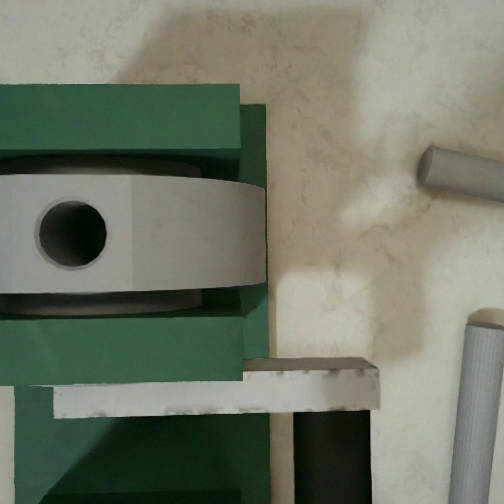

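Call:
execute_actions:
  actions:
    - {"rows": [[0,0,0,0,0,0,0,1,0,0.016,0,-0.015,0,-0.03,0,0.12],[0,0,0,0,0,0,0,1,0,0.033,0,-0.029,0,-0.06,0,0.12],[0,0,0,0,0,0,0,1,0,0.049,0,-0.042,0,-0.09,0,0.12],[0,0,0,0,0,0,0,1,0,0.0655,0,-0.0552,0,-0.1206,0,0.12]], "steps": 15}
  pictures: false

Call:
execute_actions:
  actions:
    - {"steps": 8}

Scene clock: 998.53 s of 6600.00 s.
left_arm: end_effector_position=(+0.2638, +0.1593, +0.2615) grip_measured=+1.00 end_effector_quat_wxyz=(+0.131, +0.868, -0.320, +0.356) end_effector_velocity=(-0.000, +0.000, -0.001) end_effector_angular_velocity=(+0.001, +0.001, -0.000) | right_arm: end_effector_position=(+0.4247, -0.1156, +0.1129) grip_measured=+0.11 end_effector_quat_wxyz=(-0.001, +0.708, -0.707, +0.000) end_effector_velocity=(+0.000, +0.000, -0.009) end_effector_angular_velocity=(+0.004, -0.008, +0.000)
Joint positions: left_arm=[-0.655 -0.833  0.     0.179  0.     0.233  0.001  0.084] | right_arm=[ 0.43  -0.037  0.001  0.714  0.001  0.749 -4.315  0.049]
Joint velocities: left_arm=[ 0.     0.    -0.    -0.001 -0.     0.001  0.001 -0.   ] | right_arm=[-0.     0.013 -0.    -0.017  0.001 -0.039 -0.001 -0.   ]
Motor temperatures (°C, as the motors report them): left_arm=[30 32 32 38 31 35 30] | right_arm=[29 31 31 39 33 31 35]
Steps of this call (steps 1 to 15: the robot went on to your last target; steps 16 to 90: nothing new was sent; then 4.50 s passed at rest; steps 91 to 105: all 15 steps of this action). Readings (joint positions):
91: left_arm=[-0.655 -0.833 0.000 0.179 0.000 0.233 0.001] | right_arm=[0.430 -0.167 0.001 0.823 0.001 0.990 -4.315]
92: left_arm=[-0.655 -0.833 0.000 0.179 0.000 0.233 0.001] | right_arm=[0.430 -0.165 0.001 0.821 0.001 0.983 -4.315]
94: left_arm=[-0.655 -0.833 0.000 0.179 0.000 0.233 0.001] | right_arm=[0.430 -0.142 0.001 0.802 0.001 0.934 -4.315]
98: left_arm=[-0.655 -0.833 0.000 0.179 0.000 0.233 0.001] | right_arm=[0.430 -0.057 0.001 0.728 0.001 0.798 -4.315]
105: the state above

Scene clock: 998.80 s of 6600.00 s.
left_arm: end_effector_position=(+0.2638, +0.1593, +0.2615) grip_measured=+1.00 end_effector_quat_wxyz=(+0.131, +0.868, -0.320, +0.356) end_effector_velocity=(+0.000, -0.000, +0.000) end_effector_angular_velocity=(-0.002, -0.001, +0.001) | right_arm: end_effector_position=(+0.4240, -0.1159, +0.1113) grip_measured=+0.11 end_effector_quat_wxyz=(-0.000, +0.708, -0.707, -0.000) end_effector_velocity=(-0.001, -0.000, -0.002) end_effector_angular_velocity=(-0.001, +0.002, -0.002)
Joint positions: left_arm=[-0.655 -0.833  0.     0.179  0.     0.233  0.001  0.084] | right_arm=[ 0.43  -0.034  0.001  0.712  0.001  0.745 -4.315  0.049]
Joint velocities: left_arm=[ 0.    -0.     0.     0.     0.    -0.001 -0.001  0.   ] | right_arm=[ 0.     0.003  0.    -0.002  0.    -0.003  0.003 -0.   ]
Motor temperatures (°C, as the motors report them): left_arm=[30 32 32 38 31 35 30] | right_arm=[29 31 31 39 33 31 35]
Steps of this call (steps 1 to 8: the robot went on to your last target). Readings (joint positions):
1: left_arm=[-0.655 -0.833 0.000 0.179 0.000 0.233 0.001] | right_arm=[0.430 -0.036 0.001 0.714 0.001 0.748 -4.315]
2: left_arm=[-0.655 -0.833 0.000 0.179 0.000 0.233 0.001] | right_arm=[0.430 -0.036 0.001 0.713 0.001 0.747 -4.315]
4: left_arm=[-0.655 -0.833 0.000 0.179 0.000 0.233 0.001] | right_arm=[0.430 -0.035 0.001 0.712 0.001 0.746 -4.315]
8: the state above
camera_calibration (this result's frames):
cam_left_wrist: T_world_to_cam=[[-0.653019, -0.757256, 0.0113627, 0.324056], [-0.532483, 0.448414, -0.717905, 0.326875], [0.538543, -0.474856, -0.696049, 0.246861], [0, 0, 0, 1]] pos_world=[0.252725, 0.216042, 0.40281]
cam_right_wrist: T_world_to_cam=[[-0.999807, -0.00015698, 0.0196544, 0.452237], [-0.0000327776, 0.99998, 0.00631952, 0.185867], [-0.019655, 0.00631765, -0.999787, 0.254195], [0, 0, 0, 1]] pos_world=[0.457152, -0.187398, 0.244078]

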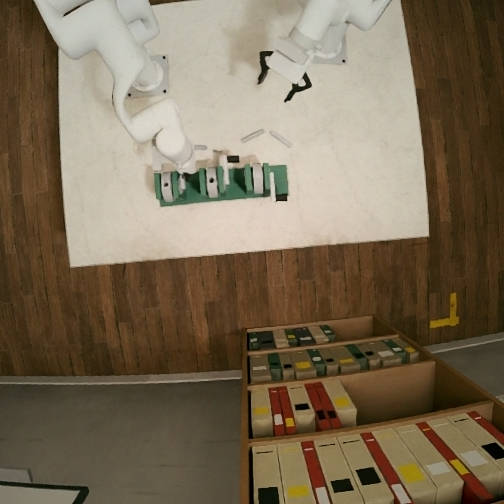

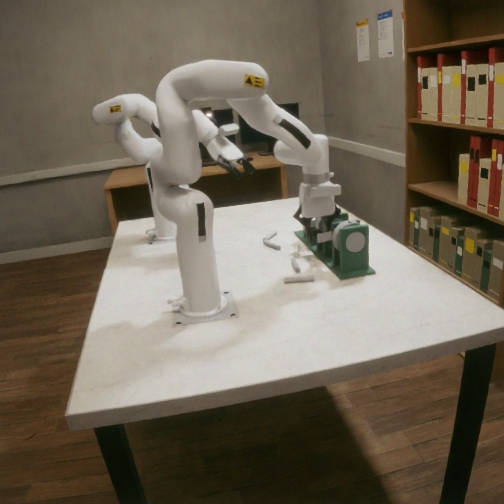

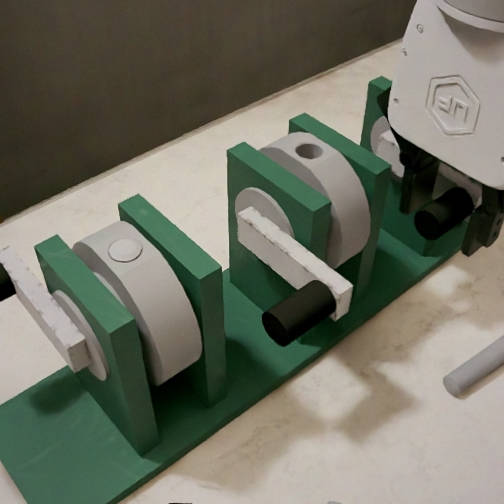

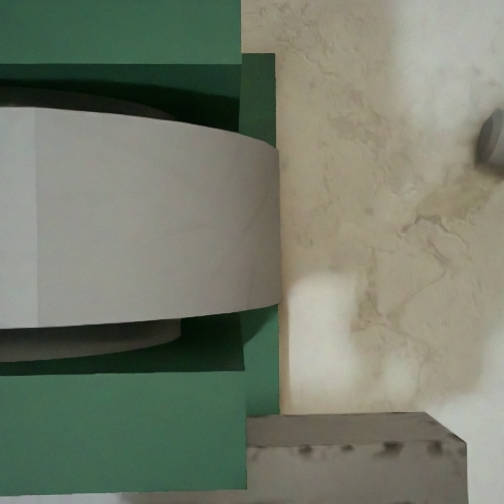

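Call:
execute_actions:
  actions:
    - {"rows": [[0,0,0,0,0,0,0,1,0,0,0,0,0,0,0,0.0],[0,0,0,0,0,0,0,1,0,0,0,0,0,0,0,-0.15],[0,0,0,0,0,0,0,1,0,0,0,0,0,0,0,-0.3],[0,0,0,0,0,0,0,1,0,0,0,0,0,0,0,-0.4],[0,0,0,0,0,0,0,1,0,0,0,0,0,0,0,-0.45],[0,0,0,0,0,0,0,1,0,0,0,0,0,0,0,-0.5],[0,0,0,0,0,0,0,1,0,0,0,0,0,0,0,-0.6],[0,0,0,0,0,0,0,1,0,0,0,0,0,0,0,-0.7],[0,0,0,0,0,0,0,1,0,0,0,0,0,0,0,-0.8],[0,0,0,0,0,0,0,1,0,0,0,0,0,0,0,-0.8],[0,0,0,0,0,0,0,1,0,0,0,0,0,0,0,-0.8],[0,0,0,0,0,0,0,1,-0.0003,-0.0035,0,0.0027,0,0.0064,-0.0003,-0.8],[0,0,0,0,0,0,0,1,-0.0006,-0.007,0,0.0055,0,0.0128,-0.0006,-0.8],[0,0,0,0,0,0,0,1,-0.001,-0.0103,0,0.0083,0,0.0192,-0.0009,-0.8]], "steps": 15}
  pictures: false

Scene clock: 1008.77 s of 6600.00 s.
left_arm: end_effector_position=(+0.2638, +0.1593, +0.2615) grip_measured=+1.00 end_effector_quat_wxyz=(+0.131, +0.868, -0.320, +0.356) end_effector_velocity=(+0.000, -0.000, +0.000) end_effector_angular_velocity=(-0.000, -0.001, -0.001) | right_arm: end_effector_position=(+0.4262, -0.1160, +0.1177) grip_measured=-0.47 end_effector_quat_wxyz=(-0.002, +0.707, -0.707, +0.001) end_effector_velocity=(+0.003, +0.001, +0.076) end_effector_angular_velocity=(-0.002, +0.010, +0.010)
Joint positions: left_arm=[-0.655 -0.833  0.     0.179  0.     0.233  0.001  0.084] | right_arm=[ 0.428 -0.044  0.001  0.722  0.001  0.762 -4.316  0.024]
Joint velocities: left_arm=[-0.    -0.    -0.     0.     0.    -0.     0.001 -0.   ] | right_arm=[-0.01  -0.141  0.01   0.102  0.003  0.253 -0.012  0.   ]
Motor temperatures (°C, as the motors report them): left_arm=[30 32 32 38 31 35 30] | right_arm=[29 31 31 39 33 31 35]
Steps of this call (steps 1 to 15: the robot went on to your last target; steps 16 to 90: nothing new was sent; then 6.47 s passed at rest; steps 91 to 105: all 15 steps of this action). Readings (joint positions):
91: left_arm=[-0.655 -0.833 0.000 0.179 0.000 0.233 0.001] | right_arm=[0.430 -0.034 0.001 0.711 0.001 0.745 -4.315]
92: left_arm=[-0.655 -0.833 0.000 0.179 0.000 0.233 0.001] | right_arm=[0.430 -0.034 0.001 0.711 0.001 0.745 -4.315]
94: left_arm=[-0.655 -0.833 0.000 0.179 0.000 0.233 0.001] | right_arm=[0.430 -0.034 0.001 0.712 0.001 0.744 -4.315]
98: left_arm=[-0.655 -0.833 0.000 0.179 0.000 0.233 0.001] | right_arm=[0.429 -0.035 -0.000 0.715 0.000 0.743 -4.315]
105: the state above

Call:
execute_actions:
  actions:
    - {"rows": [[0,0,0,0,0,0,0,1,0,-0.0054,0,0.0034,0,0.0108,0,-0.8],[0,0,0,0,0,0,0,1,-0.0003,-0.008,0,0.007,0,0.017,-0.0004,-0.8],[0,0,0,0,0,0,0,1,-0.0007,-0.0105,0,0.011,0,0.0235,-0.0008,-0.8],[0,0,0,0,0,0,0,1,-0.0011,-0.0126,0,0.0154,0,0.03,-0.0013,-0.8],[0,0,0,0,0,0,0,1,-0.0018,-0.0136,0,0.0203,0,0.036,-0.002,-0.8],[0,0,0,0,0,0,0,1,-0.0026,-0.0143,0,0.0255,0,0.0418,-0.0028,-0.8],[0,0,0,0,0,0,0,1,-0.0034,-0.0145,0,0.0309,0,0.0474,-0.0036,-0.8],[0,0,0,0,0,0,0,1,-0.0044,-0.0142,0,0.0367,0,0.053,-0.0046,-0.8],[0,0,0,0,0,0,0,1,-0.0055,-0.0135,0,0.0428,0,0.0584,-0.0057,-0.8],[0,0,0,0,0,0,0,1,-0.0066,-0.0125,0,0.0492,0,0.0637,-0.0068,-0.8],[0,0,0,0,0,0,0,1,-0.0078,-0.0107,0,0.0558,0,0.0685,-0.008,-0.8],[0,0,0,0,0,0,0,1,-0.009,-0.0085,0,0.0627,0,0.0731,-0.0092,-0.8],[0,0,0,0,0,0,0,1,-0.0103,-0.0059,0,0.0697,0,0.0776,-0.0105,-0.8],[0,0,0,0,0,0,0,1,-0.0123,-0.0013,0,0.0805,0,0.0839,-0.0125,-0.8],[0,0,0,0,0,0,0,1,-0.0144,0.0037,0,0.0917,0,0.09,-0.0146,-0.8]], "steps": 15}
  pictures: false

Scene clock: 1023.00 s of 6600.00 s.
left_arm: end_effector_position=(+0.2638, +0.1593, +0.2615) grip_measured=+1.00 end_effector_quat_wxyz=(+0.131, +0.868, -0.320, +0.356) end_effector_velocity=(-0.000, +0.000, -0.000) end_effector_angular_velocity=(+0.001, +0.001, +0.000) | right_arm: end_effector_position=(+0.4402, -0.1157, +0.1574) grip_measured=-0.47 end_effector_quat_wxyz=(+0.008, +0.709, -0.705, -0.004) end_effector_velocity=(+0.073, +0.004, +0.086) end_effector_angular_velocity=(-0.022, +0.074, +0.024)
Joint positions: left_arm=[-0.655 -0.833  0.     0.179  0.     0.233  0.001  0.084] | right_arm=[ 0.412 -0.059  0.004  0.841  0.002  0.918 -4.334  0.024]
Joint velocities: left_arm=[ 0.    -0.     0.    -0.     0.     0.001  0.     0.   ] | right_arm=[-0.076  0.143  0.017  0.449  0.008  0.382 -0.086  0.001]
Motor temperatures (°C, as the motors report them): left_arm=[30 32 32 38 31 35 30] | right_arm=[29 31 31 37 33 31 35]
Steps of this call (steps 1 to 30: the robot went on to your last target; steps 31 to 90: nothing new was sent; then 10.73 s passed at rest; steps 91 to 105: all 15 steps of this action). Readings (joint positions):
91: left_arm=[-0.655 -0.833 0.000 0.179 0.000 0.233 0.001] | right_arm=[0.428 -0.055 0.001 0.729 0.001 0.781 -4.317]
92: left_arm=[-0.655 -0.833 0.000 0.179 0.000 0.233 0.001] | right_arm=[0.428 -0.055 0.001 0.729 0.001 0.781 -4.316]
94: left_arm=[-0.655 -0.833 0.000 0.179 0.000 0.233 0.001] | right_arm=[0.428 -0.058 0.001 0.734 0.001 0.790 -4.317]
98: left_arm=[-0.655 -0.833 0.000 0.179 0.000 0.233 0.001] | right_arm=[0.425 -0.068 0.002 0.761 0.001 0.833 -4.320]
105: the state above

Call:
execute_actions:
  actions:
    - {"rows": [[0,0,0,0,0,0,0,1,-0.0066,0.0111,-0.002,0.0333,0,0.0134,-0.0058,-0.8],[0,0,0,0,0,0,0,1,-0.0088,0.018,-0.002,0.045,0,0.0183,-0.008,-0.8],[0,0,0,0,0,0,0,1,-0.0111,0.0252,-0.002,0.0568,0,0.0229,-0.0103,-0.8],[0,0,0,0,0,0,0,1,-0.0134,0.0327,-0.002,0.0686,0,0.0271,-0.0126,-0.8],[0,0,0,0,0,0,0,1,-0.015,0.0386,-0.002,0.077,0,0.0296,-0.0142,-0.8],[0,0,0,0,0,0,0,1,-0.0166,0.0446,-0.002,0.0853,0,0.0319,-0.0158,-0.8],[0,0,0,0,0,0,0,1,-0.0182,0.0508,-0.002,0.0935,0,0.0339,-0.0174,-0.8],[0,0,0,0,0,0,0,1,-0.0197,0.0571,-0.002,0.1015,0,0.0356,-0.019,-0.8],[0,0,0,0,0,0,0,1,-0.0217,0.0662,-0.002,0.1119,0,0.0369,-0.021,-0.8],[0,0,0,0,0,0,0,1,-0.0237,0.0755,-0.002,0.1221,0,0.0378,-0.023,-0.8],[0,0,0,0,0,0,0,1,-0.0257,0.085,-0.002,0.1321,0,0.0383,-0.0249,-0.8],[0,0,0,0,0,0,0,1,-0.0271,0.0923,-0.002,0.1393,0,0.0382,-0.0263,-0.8],[0,0,0,0,0,0,0,1,-0.0285,0.0997,-0.002,0.1464,0,0.0379,-0.0277,-0.8],[0,0,0,0,0,0,0,1,-0.0299,0.1071,-0.002,0.1533,0,0.0373,-0.0291,-0.8],[0,0,0,0,0,0,0,1,-0.0312,0.1146,-0.002,0.16,0,0.0365,-0.0304,-0.8]], "steps": 15}
  pictures: false

Scene clock: 1044.80 s of 6600.00 s.
left_arm: end_effector_position=(+0.2638, +0.1593, +0.2615) grip_measured=+1.00 end_effector_quat_wxyz=(+0.131, +0.868, -0.320, +0.356) end_effector_velocity=(-0.000, +0.000, -0.001) end_effector_angular_velocity=(+0.002, +0.000, -0.001) | right_arm: end_effector_position=(+0.5168, -0.1160, +0.1780) grip_measured=-0.47 end_effector_quat_wxyz=(-0.002, +0.707, -0.707, -0.000) end_effector_velocity=(+0.141, +0.001, -0.042) end_effector_angular_velocity=(-0.001, +0.003, +0.002)
Joint positions: left_arm=[-0.655 -0.833  0.     0.179  0.     0.233  0.001  0.084] | right_arm=[ 0.358  0.125 -0.     1.118  0.002  0.991 -4.387  0.024]
Joint velocities: left_arm=[-0.     0.001 -0.    -0.001  0.    -0.001  0.001  0.   ] | right_arm=[-0.093  0.473  0.003  0.474  0.001  0.004 -0.092 -0.   ]
Motor temperatures (°C, as the motors report them): left_arm=[30 32 32 38 31 35 30] | right_arm=[29 31 31 37 33 31 35]
Steps of this call (steps 1 to 30: the robot went on to your last target; steps 31 to 90: nothing new was sent; then 18.30 s passed at rest; steps 91 to 105: all 15 steps of this action). Readings (joint positions):
91: left_arm=[-0.655 -0.833 0.000 0.179 0.000 0.233 0.001] | right_arm=[0.399 -0.036 0.001 0.908 0.001 0.945 -4.346]
92: left_arm=[-0.655 -0.833 0.000 0.179 0.000 0.233 0.001] | right_arm=[0.399 -0.036 0.001 0.909 0.001 0.945 -4.346]
94: left_arm=[-0.655 -0.833 0.000 0.179 0.000 0.233 0.001] | right_arm=[0.396 -0.026 0.001 0.922 0.002 0.954 -4.349]
98: left_arm=[-0.655 -0.833 0.000 0.179 0.000 0.233 0.001] | right_arm=[0.382 0.019 -0.000 0.993 0.002 0.974 -4.362]
105: the state above

Call:
execute_actions:
  actions:
    - {"rows": [[0,0,0,0,0,0,0,1,-0.0047,0.0243,0,0.0239,0,0.0006,-0.0044,-0.8],[0,0,0,0,0,0,0,1,-0.0062,0.0339,0,0.0313,0,-0.0015,-0.0059,-0.8],[0,0,0,0,0,0,0,1,-0.0077,0.0433,0,0.0383,0,-0.0039,-0.0074,-0.8],[0,0,0,0,0,0,0,1,-0.009,0.0525,0,0.0445,0,-0.007,-0.0087,-0.8],[0,0,0,0,0,0,0,1,-0.0102,0.0614,0,0.05,0,-0.0104,-0.0099,-0.8],[0,0,0,0,0,0,0,1,-0.0112,0.07,0,0.0543,0,-0.0146,-0.0109,-0.8],[0,0,0,0,0,0,0,1,-0.0121,0.0781,0,0.0577,0,-0.0192,-0.0118,-0.8],[0,0,0,0,0,0,0,1,-0.0129,0.0858,0,0.0603,0,-0.0243,-0.0126,-0.8],[0,0,0,0,0,0,0,1,-0.0136,0.093,0,0.0622,0,-0.0299,-0.0133,-0.8],[0,0,0,0,0,0,0,1,-0.0141,0.0997,0,0.0627,0,-0.036,-0.0138,-0.8],[0,0,0,0,0,0,0,1,-0.0144,0.1058,0,0.0624,0,-0.0425,-0.0141,-0.8],[0,0,0,0,0,0,0,1,-0.0146,0.1114,0,0.061,0,-0.0494,-0.0143,-0.8],[0,0,0,0,0,0,0,1,-0.0147,0.1165,0,0.0588,0,-0.0567,-0.0144,-0.8]], "steps": 15}
  pictures: false

Call:
execute_actions:
  actions:
    - {"steps": 20}
  pictures: false

Scene clock: 1056.40 s of 6600.00 s.
left_arm: end_effector_position=(+0.2638, +0.1593, +0.2615) grip_measured=+1.00 end_effector_quat_wxyz=(+0.131, +0.868, -0.320, +0.356) end_effector_velocity=(-0.000, -0.000, +0.000) end_effector_angular_velocity=(-0.000, -0.000, -0.000) | right_arm: end_effector_position=(+0.5658, -0.1160, +0.1202) grip_measured=-0.47 end_effector_quat_wxyz=(-0.002, +0.707, -0.708, +0.000) end_effector_velocity=(+0.018, +0.001, -0.126) end_effector_angular_velocity=(-0.006, +0.020, +0.003)
Joint positions: left_arm=[-0.655 -0.833  0.     0.179  0.     0.233  0.001  0.084] | right_arm=[ 0.329  0.345 -0.     1.241  0.002  0.892 -4.415  0.024]
Joint velocities: left_arm=[-0. -0.  0. -0. -0. -0.  0. -0.] | right_arm=[-0.012  0.251  0.003 -0.025 -0.    -0.255 -0.012 -0.   ]
Motor temperatures (°C, as the motors report them): left_arm=[30 32 32 38 31 35 30] | right_arm=[29 31 31 37 33 31 35]
Steps of this call (steps 1 to 30: the robot went on to your last target; steps 31 to 90: nothing new was sent; then 8.10 s passed at rest; steps 91 to 105: all 15 steps of this action). Readings (joint positions):
91: left_arm=[-0.655 -0.833 0.000 0.179 0.000 0.233 0.001] | right_arm=[0.349 0.174 0.000 1.167 0.002 0.992 -4.396]
92: left_arm=[-0.655 -0.833 0.000 0.179 0.000 0.233 0.001] | right_arm=[0.348 0.175 0.000 1.167 0.002 0.992 -4.396]
94: left_arm=[-0.655 -0.833 0.000 0.179 0.000 0.233 0.001] | right_arm=[0.346 0.187 0.000 1.177 0.002 0.989 -4.398]
98: left_arm=[-0.655 -0.833 0.000 0.179 0.000 0.233 0.001] | right_arm=[0.338 0.247 -0.000 1.217 0.002 0.967 -4.406]
105: the state above

Scene clock: 1057.07 s of 6600.00 s.
left_arm: end_effector_position=(+0.2638, +0.1593, +0.2615) grip_measured=+1.00 end_effector_quat_wxyz=(+0.131, +0.868, -0.320, +0.356) end_effector_velocity=(-0.000, -0.000, -0.000) end_effector_angular_velocity=(-0.000, -0.000, -0.000) | right_arm: end_effector_position=(+0.5665, -0.1161, +0.1115) grip_measured=-0.47 end_effector_quat_wxyz=(-0.001, +0.707, -0.708, -0.000) end_effector_velocity=(-0.001, +0.001, -0.002) end_effector_angular_velocity=(-0.000, +0.005, +0.001)
Joint positions: left_arm=[-0.655 -0.833  0.     0.179  0.     0.233  0.001  0.084] | right_arm=[ 0.328  0.362 -0.     1.238  0.002  0.875 -4.416  0.024]
Joint velocities: left_arm=[-0.    -0.    -0.    -0.    -0.    -0.001  0.     0.   ] | right_arm=[-0.001  0.003  0.002 -0.001  0.     0.001  0.    -0.   ]
Motor temperatures (°C, as the motors report them): left_arm=[30 32 32 38 31 35 30] | right_arm=[29 31 31 37 33 31 35]
Steps of this call (steps 1 to 20: the robot went on to your last target). Readings (joint positions):
1: left_arm=[-0.655 -0.833 0.000 0.179 0.000 0.233 0.001] | right_arm=[0.329 0.352 -0.000 1.240 0.002 0.885 -4.415]
2: left_arm=[-0.655 -0.833 0.000 0.179 0.000 0.233 0.001] | right_arm=[0.329 0.356 -0.000 1.239 0.002 0.881 -4.415]
4: left_arm=[-0.655 -0.833 0.000 0.179 0.000 0.233 0.001] | right_arm=[0.328 0.359 -0.000 1.239 0.002 0.878 -4.416]
8: left_arm=[-0.655 -0.833 0.000 0.179 0.000 0.233 0.001] | right_arm=[0.328 0.360 -0.000 1.238 0.002 0.876 -4.416]
20: the state above

Call:
execute_actions:
  actions:
    - {"rows": [[0,0,0,0,0,0,0,1,0,0,0,0,0,0,0,-0.5],[0,0,0,0,0,0,0,1,0,0,0,0,0,0,0,-0.42],[0,0,0,0,0,0,0,1,0,0,0,0,0,0,0,-0.35],[0,0,0,0,0,0,0,1,0,0,0,0,0,0,0,-0.25],[0,0,0,0,0,0,0,1,0,0,0,0,0,0,0,-0.1],[0,0,0,0,0,0,0,1,0,0,0,0,0,0,0,0.1],[0,0,0,0,0,0,0,1,0,0,0,0,0,0,0,0.1],[0,0,0,0,0,0,0,1,0,0,0,0,0,0,0,0.1],[0,0,0,0,0,0,0,1,0,-0.008,0,0.008,0,0.016,0,0.1],[0,0,0,0,0,0,0,1,0,-0.016,0,0.017,0,0.033,0,0.1],[0,0,0,0,0,0,0,1,0,-0.024,0,0.025,0,0.049,0,0.1],[0,0,0,0,0,0,0,1,0,-0.032,0,0.034,0,0.066,0,0.1],[0,0,0,0,0,0,0,1,0,-0.04,0,0.042,0,0.082,0,0.1],[0,0,0,0,0,0,0,1,0,-0.0477,0,0.0504,0,0.0986,0,0.1]], "steps": 15}
  pictures: false

Call:
execute_actions:
  actions:
    - {"steps": 10}
  pictures: false

Scene clock: 1068.03 s of 6600.00 s.
left_arm: end_effector_position=(+0.2638, +0.1593, +0.2615) grip_measured=+1.00 end_effector_quat_wxyz=(+0.131, +0.868, -0.320, +0.356) end_effector_velocity=(-0.000, +0.000, -0.000) end_effector_angular_velocity=(+0.001, -0.000, -0.000) | right_arm: end_effector_position=(+0.5676, -0.1160, +0.1583) grip_measured=+0.09 end_effector_quat_wxyz=(+0.000, +0.707, -0.708, -0.001) end_effector_velocity=(+0.026, +0.007, +0.389) end_effector_angular_velocity=(+0.040, -0.127, -0.001)
Joint positions: left_arm=[-0.655 -0.833  0.     0.179  0.     0.233  0.001  0.084] | right_arm=[ 0.328  0.303 -0.     1.3    0.002  0.997 -4.416  0.048]
Joint velocities: left_arm=[ 0.    -0.001 -0.    -0.001 -0.    -0.     0.001  0.   ] | right_arm=[-0.002 -0.462 -0.     0.494  0.     0.822  0.     0.   ]
Motor temperatures (°C, as the motors report them): left_arm=[30 32 32 38 31 35 30] | right_arm=[29 31 31 37 33 31 35]
Steps of this call (steps 1 to 15: the robot went on to your last target; steps 16 to 90: nothing new was sent; then 7.47 s passed at rest; steps 91 to 105: all 15 steps of this action). Readings (joint positions):
91: left_arm=[-0.655 -0.833 0.000 0.179 0.000 0.233 0.001] | right_arm=[0.328 0.362 -0.000 1.238 0.002 0.875 -4.416]
92: left_arm=[-0.655 -0.833 0.000 0.179 0.000 0.233 0.001] | right_arm=[0.328 0.362 -0.000 1.238 0.002 0.875 -4.416]
94: left_arm=[-0.655 -0.833 0.000 0.179 0.000 0.233 0.001] | right_arm=[0.328 0.362 -0.001 1.234 0.002 0.879 -4.416]
98: left_arm=[-0.655 -0.833 0.000 0.179 0.000 0.233 0.001] | right_arm=[0.327 0.364 -0.003 1.232 0.002 0.880 -4.416]
105: the state above

Scene clock: 1068.37 s of 6600.00 s.
left_arm: end_effector_position=(+0.2638, +0.1593, +0.2615) grip_measured=+1.00 end_effector_quat_wxyz=(+0.131, +0.868, -0.320, +0.356) end_effector_velocity=(+0.000, -0.000, +0.000) end_effector_angular_velocity=(-0.000, -0.000, +0.000) | right_arm: end_effector_position=(+0.5655, -0.1163, +0.1880) grip_measured=+0.09 end_effector_quat_wxyz=(+0.001, +0.707, -0.707, -0.002) end_effector_velocity=(+0.004, +0.001, +0.014) end_effector_angular_velocity=(+0.005, -0.016, -0.000)
Joint positions: left_arm=[-0.655 -0.833  0.     0.179  0.     0.233  0.001  0.084] | right_arm=[ 0.328  0.267 -0.     1.338  0.002  1.074 -4.416  0.048]
Joint velocities: left_arm=[-0.  0.  0.  0.  0. -0.  0. -0.] | right_arm=[-0.    -0.013  0.     0.021 -0.     0.017  0.001  0.   ]
Motor temperatures (°C, as the motors report them): left_arm=[30 32 32 38 31 35 30] | right_arm=[29 31 31 37 33 31 35]
Steps of this call (steps 1 to 10: the robot went on to your last target). Readings (joint positions):
1: left_arm=[-0.655 -0.833 0.000 0.179 0.000 0.233 0.001] | right_arm=[0.328 0.289 -0.001 1.315 0.002 1.022 -4.416]
2: left_arm=[-0.655 -0.833 0.000 0.179 0.000 0.233 0.001] | right_arm=[0.328 0.278 -0.001 1.327 0.002 1.039 -4.416]
4: left_arm=[-0.655 -0.833 0.000 0.179 0.000 0.233 0.001] | right_arm=[0.328 0.267 -0.001 1.338 0.002 1.058 -4.416]
8: left_arm=[-0.655 -0.833 0.000 0.179 0.000 0.233 0.001] | right_arm=[0.328 0.267 -0.000 1.337 0.002 1.072 -4.416]
10: the state above


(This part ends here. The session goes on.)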